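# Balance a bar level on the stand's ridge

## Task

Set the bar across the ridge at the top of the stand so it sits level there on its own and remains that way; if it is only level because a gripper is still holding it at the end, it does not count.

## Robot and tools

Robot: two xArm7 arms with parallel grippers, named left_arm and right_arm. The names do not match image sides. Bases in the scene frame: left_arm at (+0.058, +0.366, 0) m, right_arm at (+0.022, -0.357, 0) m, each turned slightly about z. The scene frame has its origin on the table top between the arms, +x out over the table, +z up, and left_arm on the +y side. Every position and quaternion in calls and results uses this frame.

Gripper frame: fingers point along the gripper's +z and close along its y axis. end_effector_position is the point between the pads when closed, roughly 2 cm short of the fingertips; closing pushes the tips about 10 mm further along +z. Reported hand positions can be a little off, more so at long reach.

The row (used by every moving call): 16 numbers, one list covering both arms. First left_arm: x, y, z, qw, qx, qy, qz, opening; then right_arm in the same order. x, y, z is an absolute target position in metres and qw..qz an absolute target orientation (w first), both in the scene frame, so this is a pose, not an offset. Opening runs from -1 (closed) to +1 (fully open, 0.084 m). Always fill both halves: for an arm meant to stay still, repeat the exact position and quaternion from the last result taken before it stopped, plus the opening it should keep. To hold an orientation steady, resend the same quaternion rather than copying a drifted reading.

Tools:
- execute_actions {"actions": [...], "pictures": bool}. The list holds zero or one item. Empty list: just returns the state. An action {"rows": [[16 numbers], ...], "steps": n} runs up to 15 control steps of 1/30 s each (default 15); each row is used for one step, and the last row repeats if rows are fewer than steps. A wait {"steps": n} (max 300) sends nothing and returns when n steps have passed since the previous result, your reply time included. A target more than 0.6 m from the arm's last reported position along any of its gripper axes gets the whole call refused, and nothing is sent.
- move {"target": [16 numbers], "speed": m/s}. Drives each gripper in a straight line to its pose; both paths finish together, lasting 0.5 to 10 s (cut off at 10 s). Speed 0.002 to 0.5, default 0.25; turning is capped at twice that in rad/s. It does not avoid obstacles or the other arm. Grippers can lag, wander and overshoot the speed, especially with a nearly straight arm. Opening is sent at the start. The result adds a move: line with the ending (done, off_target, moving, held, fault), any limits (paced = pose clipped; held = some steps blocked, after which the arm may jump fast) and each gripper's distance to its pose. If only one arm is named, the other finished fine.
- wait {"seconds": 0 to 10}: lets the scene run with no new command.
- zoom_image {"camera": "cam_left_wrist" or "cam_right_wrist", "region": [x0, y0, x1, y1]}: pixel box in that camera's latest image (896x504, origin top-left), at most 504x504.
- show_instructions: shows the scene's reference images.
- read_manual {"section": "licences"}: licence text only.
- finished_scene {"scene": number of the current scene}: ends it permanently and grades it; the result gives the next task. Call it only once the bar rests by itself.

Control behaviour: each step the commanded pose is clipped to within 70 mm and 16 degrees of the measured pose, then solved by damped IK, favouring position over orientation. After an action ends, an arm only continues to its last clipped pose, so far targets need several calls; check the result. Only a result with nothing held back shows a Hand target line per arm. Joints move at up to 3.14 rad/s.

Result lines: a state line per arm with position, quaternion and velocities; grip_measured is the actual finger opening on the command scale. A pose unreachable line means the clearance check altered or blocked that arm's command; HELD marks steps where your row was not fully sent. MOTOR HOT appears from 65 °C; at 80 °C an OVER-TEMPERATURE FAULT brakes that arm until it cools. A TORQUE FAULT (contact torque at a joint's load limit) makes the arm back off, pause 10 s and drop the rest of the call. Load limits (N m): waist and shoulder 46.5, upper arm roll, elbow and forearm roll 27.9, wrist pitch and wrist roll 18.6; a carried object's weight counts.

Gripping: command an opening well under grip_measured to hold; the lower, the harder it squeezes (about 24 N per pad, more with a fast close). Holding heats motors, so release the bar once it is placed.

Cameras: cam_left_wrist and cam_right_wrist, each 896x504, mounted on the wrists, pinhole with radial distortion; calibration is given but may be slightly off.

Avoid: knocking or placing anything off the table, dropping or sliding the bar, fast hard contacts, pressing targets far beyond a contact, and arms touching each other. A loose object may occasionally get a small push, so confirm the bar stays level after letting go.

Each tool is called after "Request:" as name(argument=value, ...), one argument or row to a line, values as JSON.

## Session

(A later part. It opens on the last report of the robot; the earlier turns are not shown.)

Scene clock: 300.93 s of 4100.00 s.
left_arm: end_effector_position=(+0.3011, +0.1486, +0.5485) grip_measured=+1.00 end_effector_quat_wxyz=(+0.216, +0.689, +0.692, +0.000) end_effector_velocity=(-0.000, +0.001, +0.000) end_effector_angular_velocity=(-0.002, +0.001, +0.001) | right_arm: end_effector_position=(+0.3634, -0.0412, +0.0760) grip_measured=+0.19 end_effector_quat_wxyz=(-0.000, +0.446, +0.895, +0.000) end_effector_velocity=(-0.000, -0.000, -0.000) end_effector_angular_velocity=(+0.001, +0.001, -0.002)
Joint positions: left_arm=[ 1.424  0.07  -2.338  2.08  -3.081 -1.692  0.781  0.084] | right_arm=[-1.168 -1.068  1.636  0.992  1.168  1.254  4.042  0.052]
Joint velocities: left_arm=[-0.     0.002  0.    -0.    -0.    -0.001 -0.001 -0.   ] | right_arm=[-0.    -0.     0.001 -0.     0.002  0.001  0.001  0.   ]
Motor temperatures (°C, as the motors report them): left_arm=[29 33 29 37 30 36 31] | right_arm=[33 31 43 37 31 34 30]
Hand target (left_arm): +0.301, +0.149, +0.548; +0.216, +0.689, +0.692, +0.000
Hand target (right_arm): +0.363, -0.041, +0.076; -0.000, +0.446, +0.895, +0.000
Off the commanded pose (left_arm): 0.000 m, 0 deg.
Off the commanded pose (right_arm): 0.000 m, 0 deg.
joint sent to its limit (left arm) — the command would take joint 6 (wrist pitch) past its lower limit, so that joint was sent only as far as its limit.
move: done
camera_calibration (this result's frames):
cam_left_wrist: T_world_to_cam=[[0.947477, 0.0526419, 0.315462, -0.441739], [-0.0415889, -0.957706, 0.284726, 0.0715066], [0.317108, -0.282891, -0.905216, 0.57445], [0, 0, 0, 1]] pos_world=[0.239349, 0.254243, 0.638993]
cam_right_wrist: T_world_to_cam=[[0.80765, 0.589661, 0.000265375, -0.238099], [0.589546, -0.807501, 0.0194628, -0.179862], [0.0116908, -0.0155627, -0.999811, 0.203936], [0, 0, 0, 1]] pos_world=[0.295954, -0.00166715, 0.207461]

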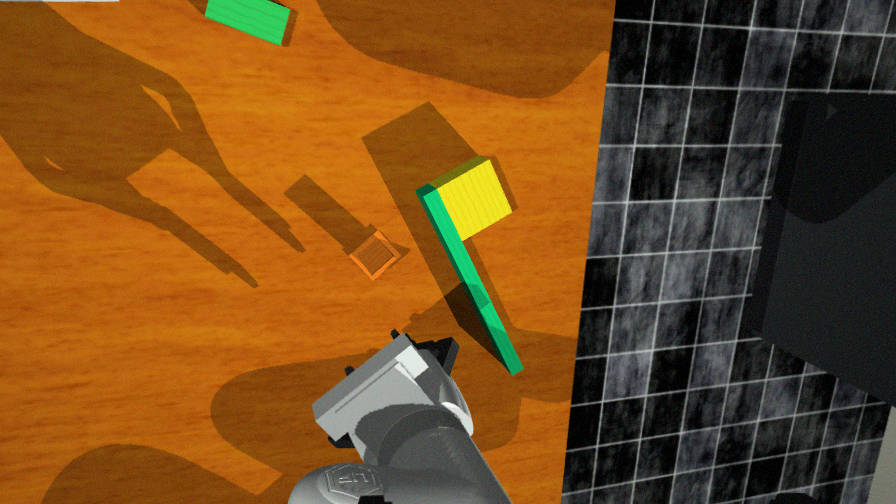

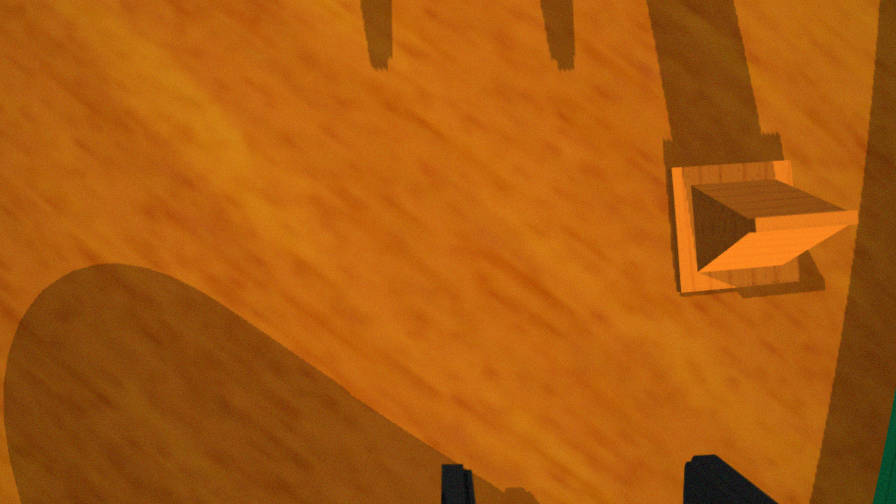

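Request:
move(
  target=[0.3011,0.1486,0.5485,0.216,0.689,0.692,0,1, 0.50,-0.05,0.32,0,0.446,0.895,0,1],
  speed=0.15,
)

Scene clock: 312.87 s of 4100.00 s.
left_arm: end_effector_position=(+0.3011, +0.1486, +0.5485) grip_measured=+1.00 end_effector_quat_wxyz=(+0.216, +0.689, +0.692, +0.000) end_effector_velocity=(+0.000, +0.000, +0.000) end_effector_angular_velocity=(-0.000, -0.000, +0.001) | right_arm: end_effector_position=(+0.4994, -0.0505, +0.3197) grip_measured=+1.00 end_effector_quat_wxyz=(+0.000, +0.446, +0.895, -0.000) end_effector_velocity=(+0.002, -0.001, +0.003) end_effector_angular_velocity=(+0.002, +0.002, -0.004)
Joint positions: left_arm=[ 1.425  0.07  -2.338  2.08  -3.081 -1.692  0.781  0.084] | right_arm=[-1.77  -0.849  1.576  1.853  0.867  1.751  4.154  0.084]
Joint velocities: left_arm=[ 0.001 -0.     0.     0.    -0.     0.     0.     0.   ] | right_arm=[-0.015  0.003  0.005  0.018  0.001  0.01   0.005  0.   ]
Motor temperatures (°C, as the motors report them): left_arm=[29 33 29 37 30 36 31] | right_arm=[33 31 43 37 31 34 30]
Hand target (left_arm): +0.301, +0.149, +0.548; +0.216, +0.689, +0.692, +0.000
Hand target (right_arm): +0.500, -0.051, +0.320; +0.000, +0.446, +0.895, -0.000
Off the commanded pose (left_arm): 0.000 m, 0 deg.
Off the commanded pose (right_arm): 0.001 m, 0 deg.
joint sent to its limit (left arm) — the command would take joint 6 (wrist pitch) past its lower limit, so that joint was sent only as far as its limit.
After step 90, 6.60 s passed at rest.
move: done
camera_calibration (this result's frames):
cam_left_wrist: T_world_to_cam=[[0.947478, 0.0526405, 0.315459, -0.441738], [-0.0415887, -0.957707, 0.284723, 0.0715076], [0.317105, -0.282889, -0.905217, 0.574451], [0, 0, 0, 1]] pos_world=[0.23935, 0.254242, 0.638994]
cam_right_wrist: T_world_to_cam=[[0.807286, 0.59016, -0.000189949, -0.342187], [0.590039, -0.807113, 0.0205455, -0.27289], [0.0119718, -0.0166981, -0.999789, 0.445641], [0, 0, 0, 1]] pos_world=[0.431924, -0.0108663, 0.451089]

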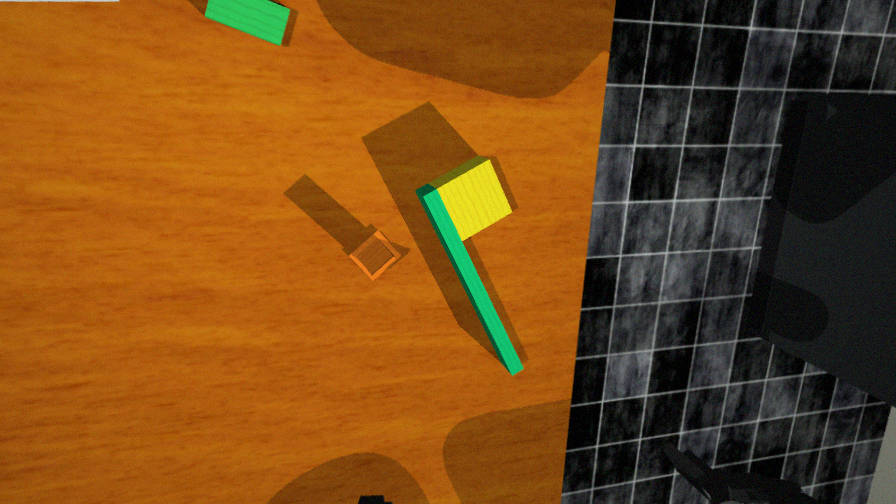

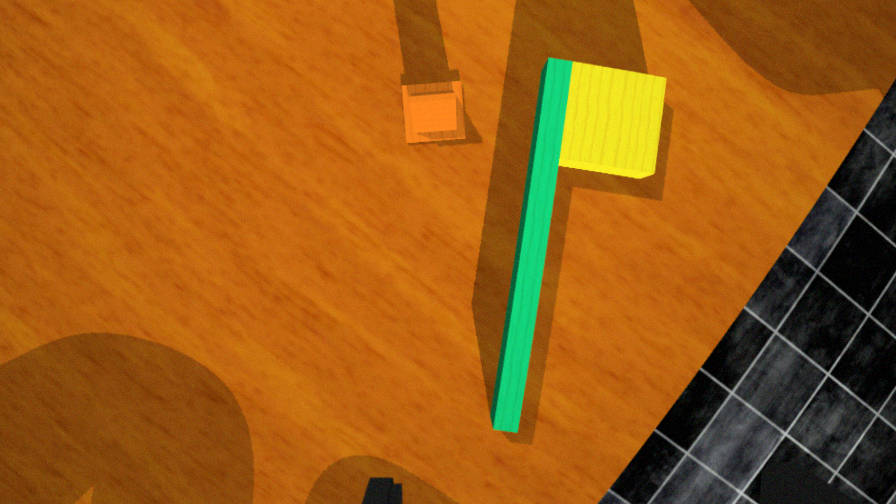

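Request:
move(
  target=[0.3011,0.1486,0.5485,0.216,0.689,0.692,0,1, 0.484,0.0096,0.10,0,0.518,0.855,0,0.3],
  speed=0.15,
)

Scene clock: 326.73 s of 4100.00 s.
left_arm: end_effector_position=(+0.3011, +0.1486, +0.5485) grip_measured=+1.00 end_effector_quat_wxyz=(+0.216, +0.689, +0.692, +0.000) end_effector_velocity=(-0.000, +0.000, +0.000) end_effector_angular_velocity=(-0.001, +0.000, -0.001) | right_arm: end_effector_position=(+0.4846, +0.0097, +0.1006) grip_measured=+0.29 end_effector_quat_wxyz=(-0.000, +0.518, +0.855, +0.001) end_effector_velocity=(-0.002, +0.002, -0.004) end_effector_angular_velocity=(-0.001, +0.004, +0.002)
Joint positions: left_arm=[ 1.426  0.07  -2.339  2.08  -3.081 -1.692  0.781  0.084] | right_arm=[-1.632 -1.128  1.765  1.54   1.127  1.382  4.295  0.056]
Joint velocities: left_arm=[ 0.001  0.002 -0.001 -0.    -0.    -0.     0.001 -0.   ] | right_arm=[ 0.    -0.004  0.007  0.001  0.003 -0.002  0.002 -0.   ]
Motor temperatures (°C, as the motors report them): left_arm=[29 33 29 37 30 36 31] | right_arm=[33 31 41 38 31 34 30]
Hand target (left_arm): +0.301, +0.149, +0.548; +0.216, +0.689, +0.692, +0.000
Hand target (right_arm): +0.484, +0.010, +0.100; -0.000, +0.518, +0.855, +0.000
Off the commanded pose (left_arm): 0.000 m, 0 deg.
Off the commanded pose (right_arm): 0.001 m, 0 deg.
joint sent to its limit (left arm) — the command would take joint 6 (wrist pitch) past its lower limit, so that joint was sent only as far as its limit.
After step 90, 8.90 s passed at rest.
move: done
camera_calibration (this result's frames):
cam_left_wrist: T_world_to_cam=[[0.947479, 0.0526399, 0.315457, -0.441737], [-0.041588, -0.957708, 0.284721, 0.0715086], [0.317104, -0.282887, -0.905218, 0.574452], [0, 0, 0, 1]] pos_world=[0.23935, 0.254242, 0.638994]
cam_right_wrist: T_world_to_cam=[[0.893542, 0.448977, 0.00110312, -0.40638], [0.448882, -0.893399, 0.018501, -0.141563], [0.00929205, -0.0160362, -0.999828, 0.229026], [0, 0, 0, 1]] pos_world=[0.424535, 0.059656, 0.232054]

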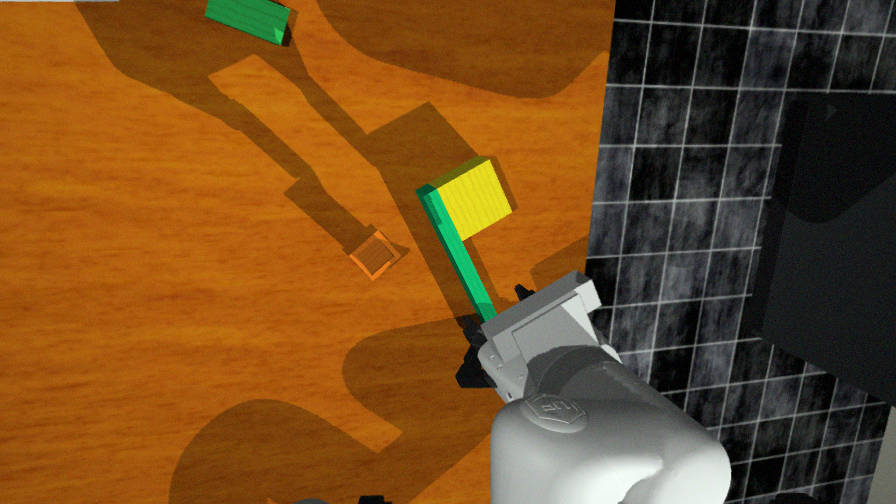

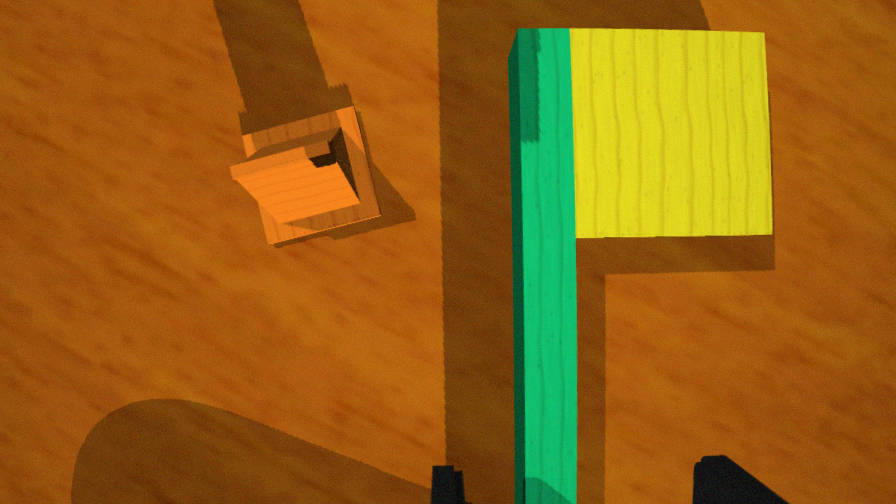

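Request:
move(
  target=[0.3011,0.1486,0.5485,0.216,0.689,0.692,0,1, 0.477,0.006,0.031,0,0.518,0.855,0,0.3],
  speed=0.05,
)

Request:
move(
  target=[0.3011,0.1486,0.5485,0.216,0.689,0.692,0,1, 0.477,0.006,0.031,0,0.518,0.855,0,-0.9],
  speed=0.05,
)

Scene clock: 334.27 s of 4100.00 s.
left_arm: end_effector_position=(+0.3011, +0.1486, +0.5485) grip_measured=+1.00 end_effector_quat_wxyz=(+0.216, +0.689, +0.692, +0.000) end_effector_velocity=(+0.000, +0.001, +0.000) end_effector_angular_velocity=(+0.000, +0.001, +0.001) | right_arm: end_effector_position=(+0.4771, +0.0061, +0.0313) grip_measured=+0.29 end_effector_quat_wxyz=(-0.000, +0.518, +0.855, +0.000) end_effector_velocity=(+0.001, -0.000, -0.001) end_effector_angular_velocity=(+0.000, -0.002, -0.001)
Joint positions: left_arm=[ 1.426  0.07  -2.34   2.08  -3.081 -1.692  0.782  0.084] | right_arm=[-1.624 -1.206  1.853  1.473  1.219  1.273  4.256  0.056]
Joint velocities: left_arm=[ 0.001  0.001  0.    -0.    -0.    -0.001  0.001 -0.   ] | right_arm=[-0.001 -0.003  0.    -0.     0.003 -0.003 -0.     0.   ]
Motor temperatures (°C, as the motors report them): left_arm=[29 33 29 37 30 36 31] | right_arm=[33 31 42 38 31 34 30]
Hand target (left_arm): +0.301, +0.149, +0.548; +0.216, +0.689, +0.692, +0.000
Hand target (right_arm): +0.477, +0.006, +0.031; -0.000, +0.518, +0.855, +0.000
Off the commanded pose (left_arm): 0.000 m, 0 deg.
Off the commanded pose (right_arm): 0.000 m, 0 deg.
joint sent to its limit (left arm) — the command would take joint 6 (wrist pitch) past its lower limit, so that joint was sent only as far as its limit.
After step 90, 2.80 s passed at rest.
move: done
camera_calibration (this result's frames):
cam_left_wrist: T_world_to_cam=[[0.947479, 0.0526394, 0.315456, -0.441737], [-0.0415878, -0.957708, 0.28472, 0.0715091], [0.317102, -0.282885, -0.905219, 0.574453], [0, 0, 0, 1]] pos_world=[0.23935, 0.254242, 0.638995]
cam_right_wrist: T_world_to_cam=[[0.893479, 0.449104, 0.000594218, -0.397965], [0.449011, -0.89332, 0.0191918, -0.140244], [0.00914995, -0.0168807, -0.999816, 0.159824], [0, 0, 0, 1]] pos_world=[0.417082, 0.0561432, 0.162723]

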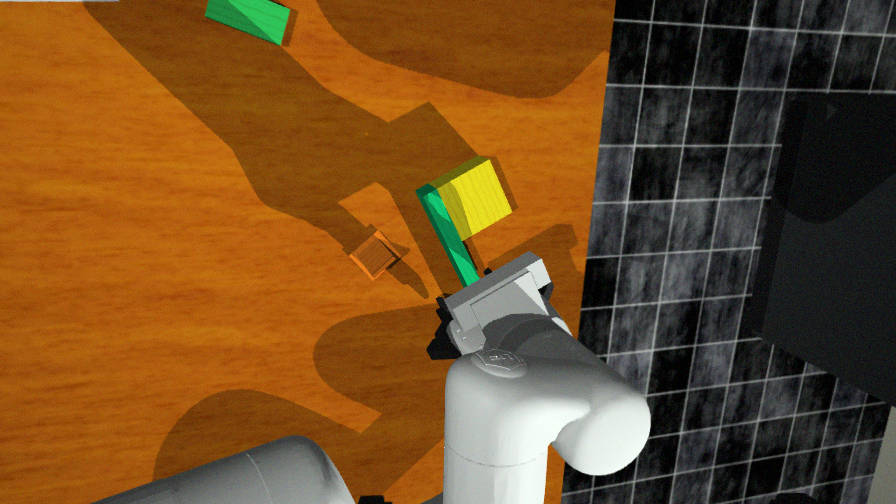

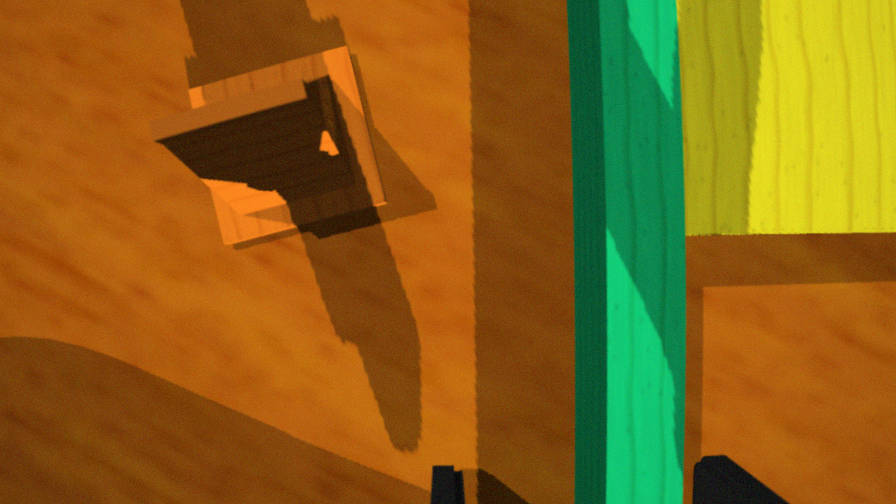

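Scene clock: 334.97 s of 4100.00 s.
left_arm: end_effector_position=(+0.3011, +0.1486, +0.5485) grip_measured=+1.00 end_effector_quat_wxyz=(+0.216, +0.689, +0.692, +0.000) end_effector_velocity=(+0.000, +0.000, +0.000) end_effector_angular_velocity=(-0.001, -0.000, +0.001) | right_arm: end_effector_position=(+0.4773, +0.0061, +0.0314) grip_measured=-0.63 end_effector_quat_wxyz=(+0.000, +0.518, +0.855, +0.000) end_effector_velocity=(-0.001, +0.001, -0.001) end_effector_angular_velocity=(+0.001, +0.003, +0.001)
Joint positions: left_arm=[ 1.427  0.07  -2.34   2.08  -3.082 -1.692  0.782  0.084] | right_arm=[-1.624 -1.207  1.852  1.473  1.22   1.272  4.255  0.016]
Joint velocities: left_arm=[-0.     0.001  0.001  0.     0.     0.    -0.    -0.   ] | right_arm=[ 0.     0.001  0.002  0.     0.001  0.002 -0.001  0.   ]
Motor temperatures (°C, as the motors report them): left_arm=[29 33 29 37 30 36 31] | right_arm=[33 31 42 38 31 34 30]
Hand target (left_arm): +0.301, +0.149, +0.548; +0.216, +0.689, +0.692, +0.000
Hand target (right_arm): +0.477, +0.006, +0.031; +0.000, +0.518, +0.855, -0.000
Off the commanded pose (left_arm): 0.000 m, 0 deg.
Off the commanded pose (right_arm): 0.001 m, 0 deg.
joint sent to its limit (left arm) — the command would take joint 6 (wrist pitch) past its lower limit, so that joint was sent only as far as its limit.
move: done
camera_calibration (this result's frames):
cam_left_wrist: T_world_to_cam=[[0.947479, 0.0526397, 0.315456, -0.441737], [-0.0415872, -0.957708, 0.28472, 0.0715093], [0.317102, -0.282885, -0.905219, 0.574454], [0, 0, 0, 1]] pos_world=[0.23935, 0.254242, 0.638995]
cam_right_wrist: T_world_to_cam=[[0.893435, 0.449191, 0.00127391, -0.39808], [0.449084, -0.893278, 0.0194679, -0.140347], [0.00988277, -0.0168213, -0.99981, 0.159653], [0, 0, 0, 1]] pos_world=[0.417108, 0.0561301, 0.162862]

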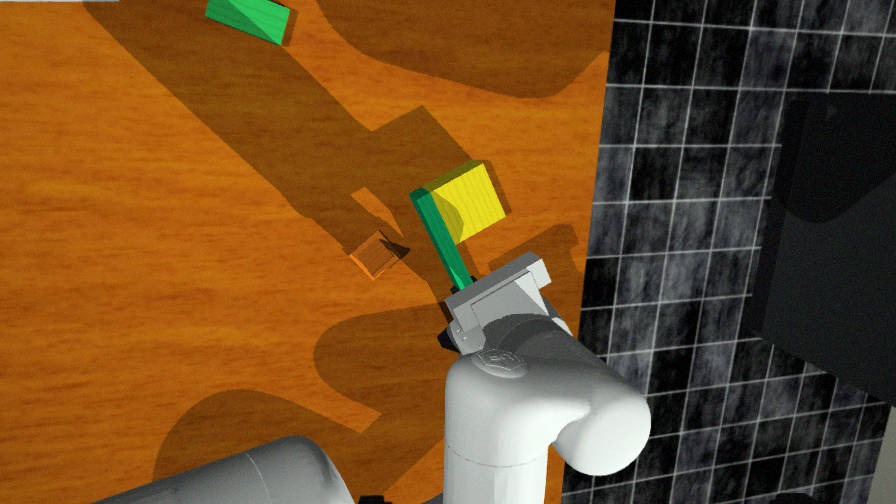

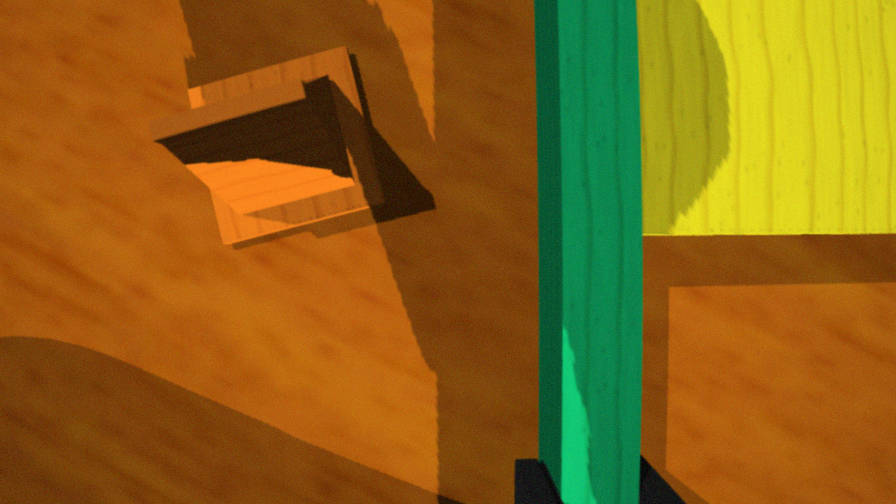

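Request:
move(
  target=[0.3011,0.1486,0.5485,0.216,0.689,0.692,0,1, 0.46,-0.02,0.13,0.3162,0.3162,0.6325,0.6325,-0.9],
  speed=0.06,
)

Scene clock: 352.80 s of 4100.00 s.
left_arm: end_effector_position=(+0.3011, +0.1486, +0.5485) grip_measured=+1.00 end_effector_quat_wxyz=(+0.216, +0.689, +0.692, -0.000) end_effector_velocity=(-0.001, -0.001, -0.000) end_effector_angular_velocity=(+0.001, -0.000, -0.002) | right_arm: end_effector_position=(+0.4637, -0.0134, +0.1058) grip_measured=-0.63 end_effector_quat_wxyz=(+0.250, +0.390, +0.730, +0.502) end_effector_velocity=(+0.000, +0.000, +0.000) end_effector_angular_velocity=(+0.008, -0.007, +0.001)
Joint positions: left_arm=[ 1.429  0.07  -2.342  2.08  -3.082 -1.692  0.782  0.084] | right_arm=[-1.018 -1.412  1.814  0.718  2.957  0.799  3.145  0.016]
Joint velocities: left_arm=[ 0.001 -0.001 -0.003 -0.    -0.     0.     0.     0.   ] | right_arm=[ 0.002 -0.006  0.003 -0.002  0.018  0.005 -0.005 -0.   ]
Motor temperatures (°C, as the motors report them): left_arm=[29 33 29 37 30 36 31] | right_arm=[33 31 43 37 31 34 30]
Hand target (left_arm): +0.301, +0.149, +0.548; +0.216, +0.689, +0.692, -0.000
Hand target (right_arm): +0.464, -0.013, +0.106; +0.250, +0.389, +0.730, +0.503
Off the commanded pose (left_arm): 0.000 m, 0 deg.
Off the commanded pose (right_arm): 0.025 m, 22 deg.
joint sent to its limit (left arm) — the command would take joint 6 (wrist pitch) past its lower limit, so that joint was sent only as far as its limit.
After step 90, 4.60 s passed at rest.
move: off_target (right_arm; path cut at 10 s)
camera_calibration (this result's frames):
cam_left_wrist: T_world_to_cam=[[0.947482, 0.0526374, 0.315449, -0.441734], [-0.0415852, -0.95771, 0.284714, 0.0715119], [0.317095, -0.282879, -0.905224, 0.574457], [0, 0, 0, 1]] pos_world=[0.239352, 0.254241, 0.638996]
cam_right_wrist: T_world_to_cam=[[0.326892, 0.178875, 0.927979, -0.216265], [0.552023, -0.833141, -0.0338627, -0.194446], [0.76708, 0.523335, -0.37109, -0.176598], [0, 0, 0, 1]] pos_world=[0.313499, -0.0308963, 0.128571]

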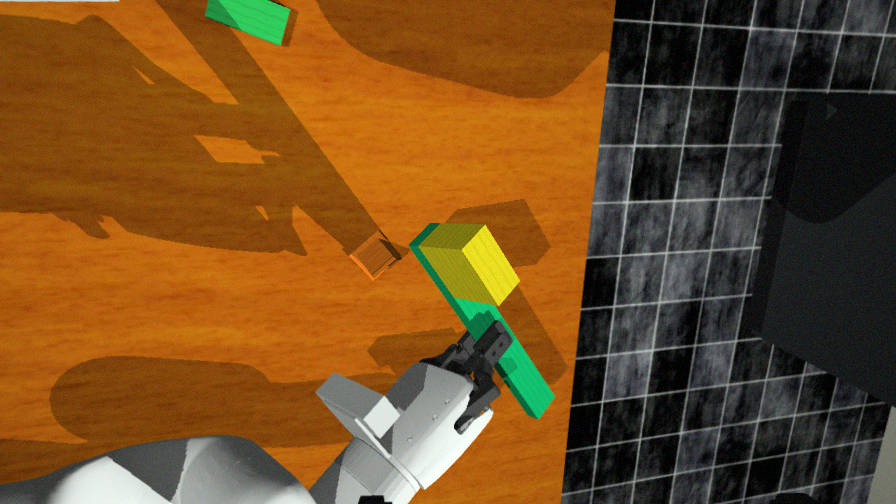

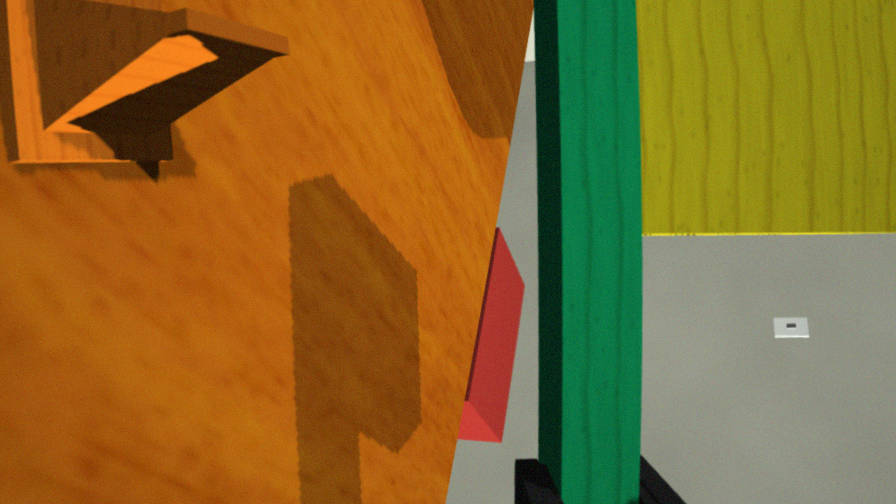

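Request:
move(
  target=[0.3011,0.1486,0.5485,0.216,0.689,0.692,0,1, 0.46,-0.02,0.13,0.3162,0.3162,0.6325,0.6325,-0.9],
  speed=0.06,
)

Scene clock: 360.53 s of 4100.00 s.
left_arm: end_effector_position=(+0.3011, +0.1486, +0.5485) grip_measured=+1.00 end_effector_quat_wxyz=(+0.216, +0.689, +0.692, -0.000) end_effector_velocity=(-0.001, -0.001, +0.000) end_effector_angular_velocity=(-0.001, +0.000, -0.005) | right_arm: end_effector_position=(+0.4599, -0.0201, +0.1295) grip_measured=-0.63 end_effector_quat_wxyz=(+0.316, +0.316, +0.633, +0.632) end_effector_velocity=(-0.001, +0.001, +0.002) end_effector_angular_velocity=(+0.005, -0.012, +0.004)
Joint positions: left_arm=[ 1.43   0.07  -2.343  2.08  -3.082 -1.692  0.782  0.084] | right_arm=[-0.943 -1.645  1.935  0.671  3.607  0.898  2.934  0.016]
Joint velocities: left_arm=[-0.002  0.001 -0.003  0.    -0.    -0.001 -0.    -0.   ] | right_arm=[ 0.003 -0.007  0.001  0.001  0.016  0.003 -0.007 -0.   ]
Motor temperatures (°C, as the motors report them): left_arm=[29 33 29 37 30 36 31] | right_arm=[33 31 43 36 31 34 30]
Hand target (left_arm): +0.301, +0.149, +0.548; +0.216, +0.689, +0.692, -0.000
Hand target (right_arm): +0.460, -0.020, +0.130; +0.316, +0.316, +0.633, +0.632
Off the commanded pose (left_arm): 0.000 m, 0 deg.
Off the commanded pose (right_arm): 0.000 m, 0 deg.
joint sent to its limit (left arm) — the command would take joint 6 (wrist pitch) past its lower limit, so that joint was sent only as far as its limit.
After step 90, 1.30 s passed at rest.
move: done
camera_calibration (this result's frames):
cam_left_wrist: T_world_to_cam=[[0.947482, 0.0526368, 0.315448, -0.441734], [-0.0415851, -0.957711, 0.284712, 0.0715124], [0.317094, -0.282878, -0.905224, 0.574459], [0, 0, 0, 1]] pos_world=[0.239351, 0.254241, 0.638998]
cam_right_wrist: T_world_to_cam=[[0.0107679, -0.0121599, 0.999868, -0.103569], [0.584864, -0.810971, -0.0161612, -0.214048], [0.81106, 0.584961, -0.00162052, -0.22821], [0, 0, 0, 1]] pos_world=[0.311396, -0.0413524, 0.0997264]

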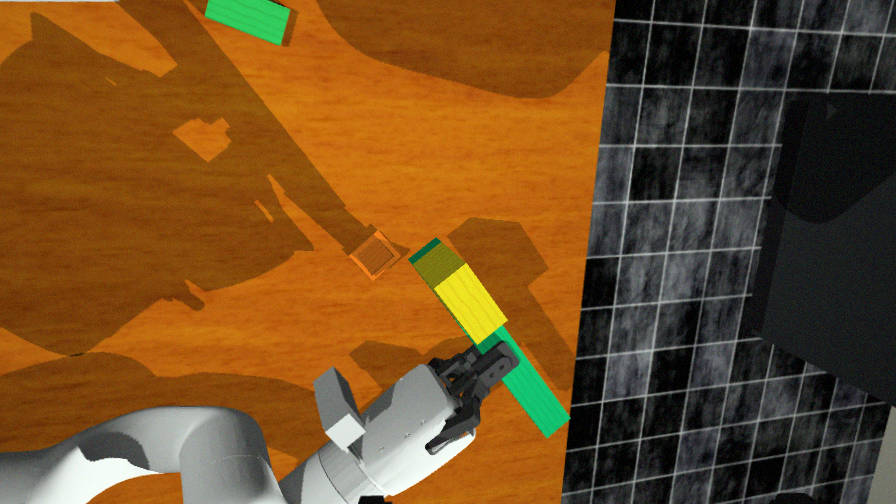

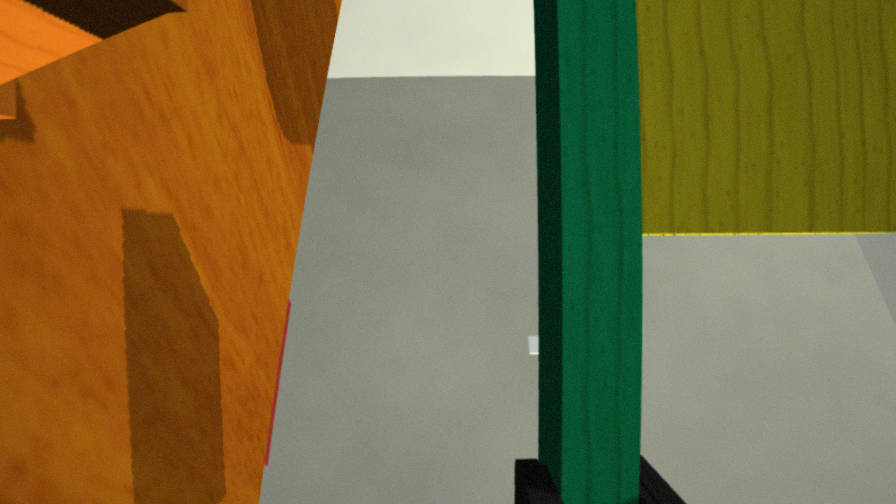

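Request:
move(
  target=[0.3011,0.1486,0.5485,0.216,0.689,0.692,0,1, 0.3922,0.0062,0.066,0.3162,0.3162,0.6325,0.6325,-0.9],
  speed=0.06,
)

Scene clock: 370.17 s of 4100.00 s.
left_arm: end_effector_position=(+0.3011, +0.1486, +0.5485) grip_measured=+1.00 end_effector_quat_wxyz=(+0.216, +0.689, +0.692, +0.000) end_effector_velocity=(-0.000, -0.001, -0.000) end_effector_angular_velocity=(+0.002, -0.000, -0.002) | right_arm: end_effector_position=(+0.3923, +0.0061, +0.0660) grip_measured=-0.63 end_effector_quat_wxyz=(+0.316, +0.316, +0.632, +0.632) end_effector_velocity=(-0.001, -0.000, -0.001) end_effector_angular_velocity=(+0.000, -0.001, -0.003)
Joint positions: left_arm=[ 1.431  0.07  -2.343  2.08  -3.082 -1.692  0.782  0.084] | right_arm=[-0.748 -1.643  2.092  0.701  3.903  0.744  2.739  0.016]
Joint velocities: left_arm=[-0.    -0.002 -0.002  0.     0.     0.    -0.    -0.   ] | right_arm=[ 0.003  0.     0.002  0.001  0.008 -0.005 -0.006  0.   ]
Motor temperatures (°C, as the motors report them): left_arm=[29 33 29 37 30 36 31] | right_arm=[33 31 44 36 31 34 30]
Hand target (left_arm): +0.301, +0.149, +0.548; +0.216, +0.689, +0.692, +0.000
Hand target (right_arm): +0.392, +0.006, +0.066; +0.316, +0.316, +0.632, +0.632
Off the commanded pose (left_arm): 0.000 m, 0 deg.
Off the commanded pose (right_arm): 0.000 m, 0 deg.
joint sent to its limit (left arm) — the command would take joint 6 (wrist pitch) past its lower limit, so that joint was sent only as far as its limit.
After step 90, 4.70 s passed at rest.
move: done
camera_calibration (this result's frames):
cam_left_wrist: T_world_to_cam=[[0.947482, 0.0526366, 0.315447, -0.441733], [-0.0415846, -0.957711, 0.284711, 0.0715129], [0.317093, -0.282877, -0.905225, 0.57446], [0, 0, 0, 1]] pos_world=[0.239351, 0.254241, 0.638998]
cam_right_wrist: T_world_to_cam=[[0.00949045, -0.012703, 0.999874, -0.0385557], [0.583909, -0.811664, -0.0158541, -0.153927], [0.811763, 0.583986, -0.000285647, -0.189166], [0, 0, 0, 1]] pos_world=[0.243803, -0.0149561, 0.0360564]

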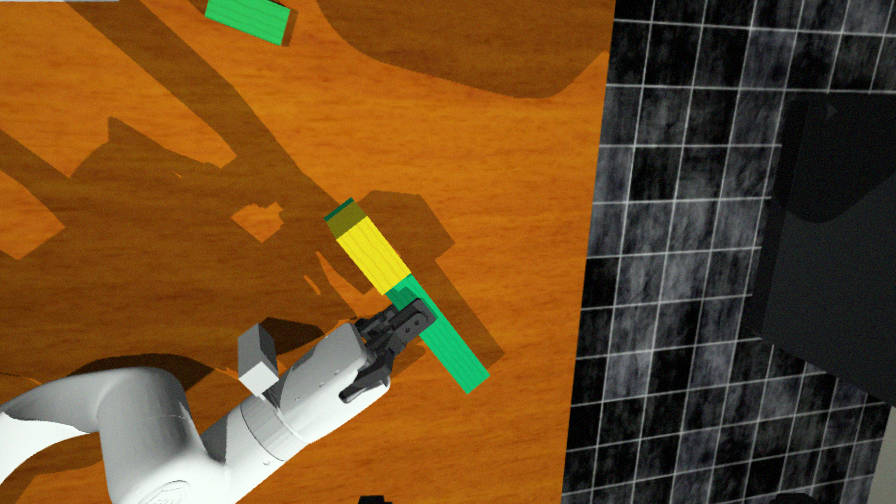

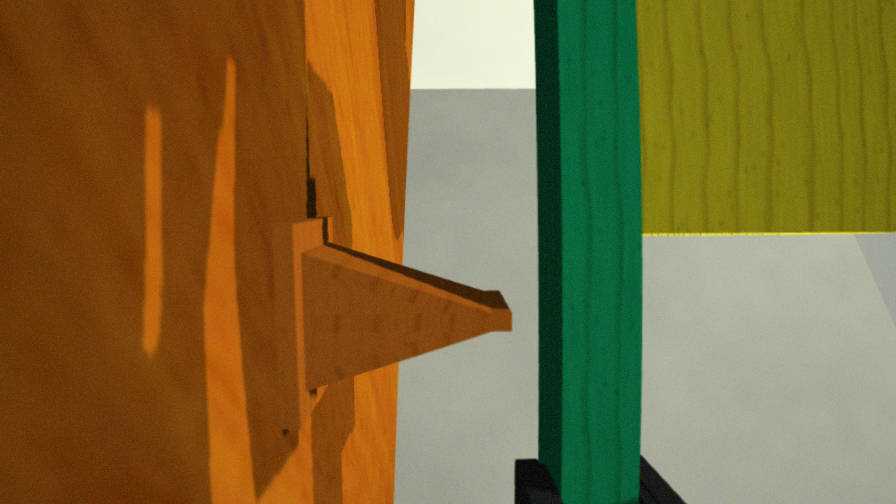

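Request:
move(
  target=[0.3011,0.1486,0.5485,0.216,0.689,0.692,0,1, 0.3922,0.0062,0.0545,0.3162,0.3162,0.6325,0.6325,-0.9],
  speed=0.008,
)

Scene clock: 376.30 s of 4100.00 s.
left_arm: end_effector_position=(+0.3011, +0.1486, +0.5485) grip_measured=+1.00 end_effector_quat_wxyz=(+0.216, +0.689, +0.692, +0.000) end_effector_velocity=(+0.000, -0.000, -0.000) end_effector_angular_velocity=(-0.000, -0.001, +0.000) | right_arm: end_effector_position=(+0.3936, +0.0067, +0.0597) grip_measured=-0.63 end_effector_quat_wxyz=(+0.318, +0.315, +0.629, +0.635) end_effector_velocity=(+0.001, +0.001, -0.000) end_effector_angular_velocity=(+0.003, +0.001, -0.004)
Joint positions: left_arm=[ 1.432  0.07  -2.344  2.08  -3.082 -1.692  0.782  0.084] | right_arm=[-0.756 -1.659  2.108  0.717  3.939  0.748  2.726  0.016]
Joint velocities: left_arm=[-0.    -0.001 -0.     0.    -0.     0.001 -0.001  0.   ] | right_arm=[-0.004 -0.001 -0.003  0.007  0.002 -0.007 -0.002 -0.   ]
Motor temperatures (°C, as the motors report them): left_arm=[29 33 29 37 30 36 31] | right_arm=[33 31 43 36 31 34 30]
Hand target (left_arm): +0.301, +0.149, +0.548; +0.216, +0.689, +0.692, +0.000
Hand target (right_arm): +0.392, +0.006, +0.054; +0.316, +0.316, +0.632, +0.632
Off the commanded pose (left_arm): 0.000 m, 0 deg.
Off the commanded pose (right_arm): 0.005 m, 1 deg.
joint sent to its limit (left arm) — the command would take joint 6 (wrist pitch) past its lower limit, so that joint was sent only as far as its limit.
After step 90, 1.50 s passed at rest.
move: off_target (right_arm)
camera_calibration (this result's frames):
cam_left_wrist: T_world_to_cam=[[0.947483, 0.0526359, 0.315446, -0.441733], [-0.0415847, -0.957711, 0.28471, 0.0715134], [0.317092, -0.282876, -0.905226, 0.57446], [0, 0, 0, 1]] pos_world=[0.239351, 0.254241, 0.638999]
cam_right_wrist: T_world_to_cam=[[0.00225408, -0.0190987, 0.999815, -0.0292839], [0.583556, -0.811898, -0.0168247, -0.15412], [0.81207, 0.583486, 0.00931507, -0.191213], [0, 0, 0, 1]] pos_world=[0.245281, -0.0141189, 0.0284666]

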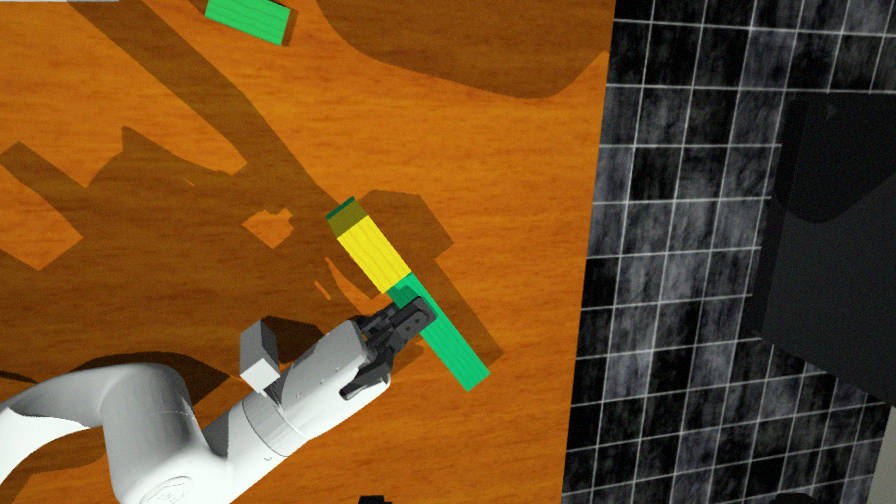

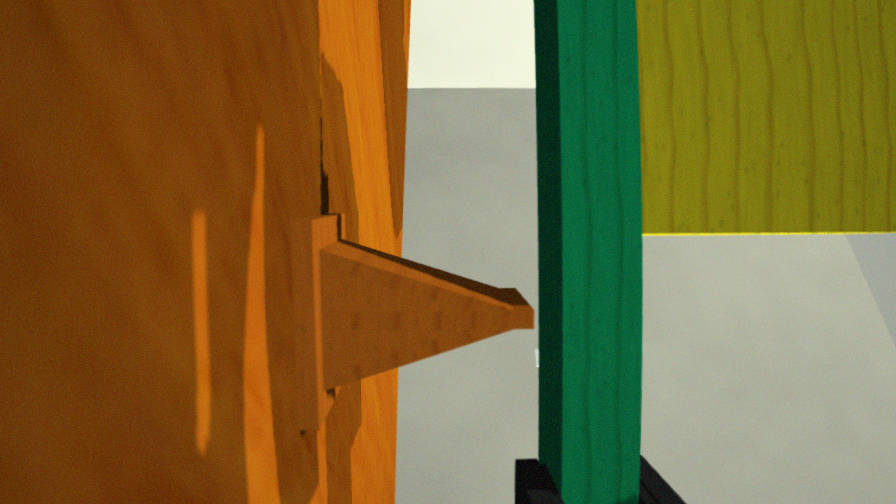

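Contact at z≈0.060. Set target there and cage-open.

Request:
move(
  target=[0.3011,0.1486,0.5485,0.216,0.689,0.692,0,1, 0.3922,0.0062,0.0595,0.3162,0.3162,0.6325,0.6325,-0.5],
  speed=0.008,
)

Scene clock: 380.73 s of 4100.00 s.
left_arm: end_effector_position=(+0.3011, +0.1486, +0.5485) grip_measured=+1.00 end_effector_quat_wxyz=(+0.216, +0.689, +0.692, +0.000) end_effector_velocity=(+0.000, +0.000, +0.000) end_effector_angular_velocity=(-0.001, -0.000, +0.001) | right_arm: end_effector_position=(+0.3918, +0.0089, +0.0617) grip_measured=-0.53 end_effector_quat_wxyz=(+0.315, +0.315, +0.631, +0.635) end_effector_velocity=(+0.000, -0.002, -0.001) end_effector_angular_velocity=(-0.004, +0.002, -0.003)
Joint positions: left_arm=[ 1.432  0.07  -2.344  2.08  -3.082 -1.692  0.782  0.084] | right_arm=[-0.751 -1.653  2.101  0.714  3.923  0.747  2.733  0.021]
Joint velocities: left_arm=[ 0.002  0.    -0.001 -0.    -0.     0.001 -0.     0.   ] | right_arm=[ 0.001  0.001  0.002 -0.004 -0.004 -0.002  0.002  0.   ]
Motor temperatures (°C, as the motors report them): left_arm=[29 33 29 37 30 36 31] | right_arm=[33 31 41 36 31 34 30]
Hand target (left_arm): +0.301, +0.149, +0.548; +0.216, +0.689, +0.692, +0.000
Hand target (right_arm): +0.392, +0.006, +0.060; +0.316, +0.316, +0.632, +0.632
Off the commanded pose (left_arm): 0.000 m, 0 deg.
Off the commanded pose (right_arm): 0.004 m, 0 deg.
joint sent to its limit (left arm) — the command would take joint 6 (wrist pitch) past its lower limit, so that joint was sent only as far as its limit.
After step 90, 0.60 s passed at rest.
move: off_target (right_arm)
camera_calibration (this result's frames):
cam_left_wrist: T_world_to_cam=[[0.947483, 0.0526363, 0.315446, -0.441733], [-0.041584, -0.957712, 0.284709, 0.0715137], [0.317092, -0.282875, -0.905226, 0.574461], [0, 0, 0, 1]] pos_world=[0.239351, 0.254241, 0.638999]
cam_right_wrist: T_world_to_cam=[[0.00715419, -0.0179167, 0.999814, -0.0332297], [0.587605, -0.808932, -0.0187007, -0.152731], [0.809116, 0.58763, 0.0047407, -0.189709], [0, 0, 0, 1]] pos_world=[0.24348, -0.0126659, 0.0312667]

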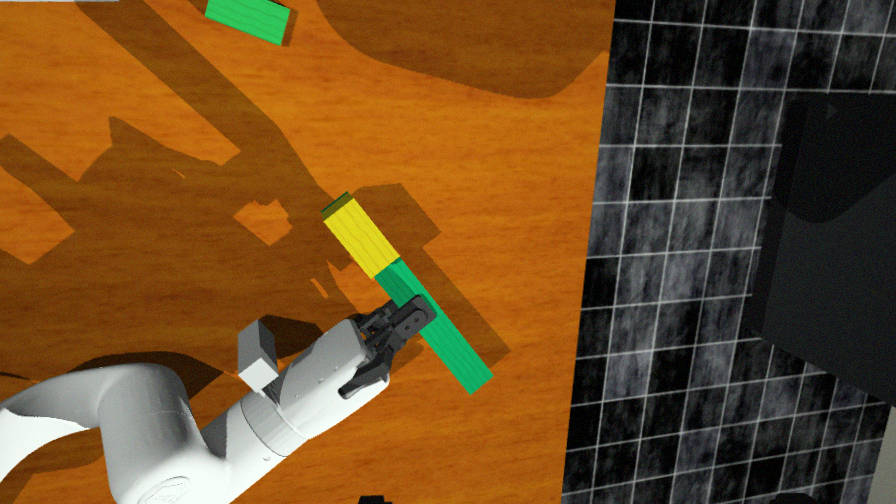

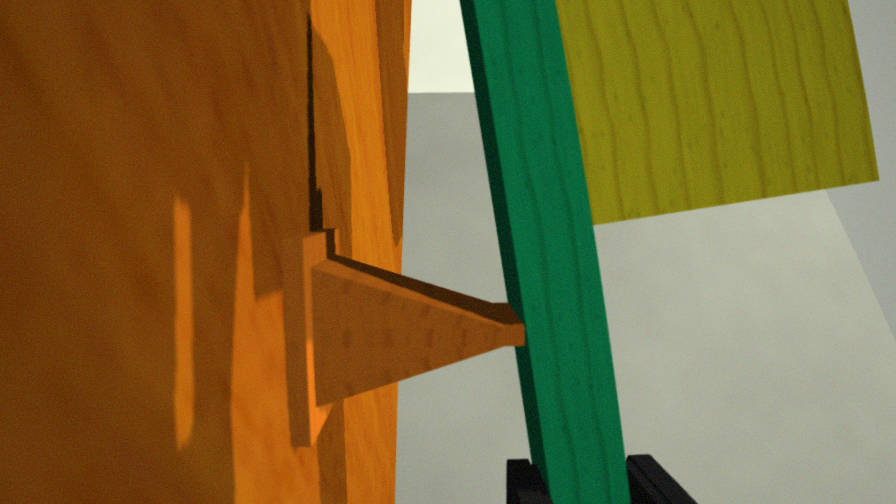

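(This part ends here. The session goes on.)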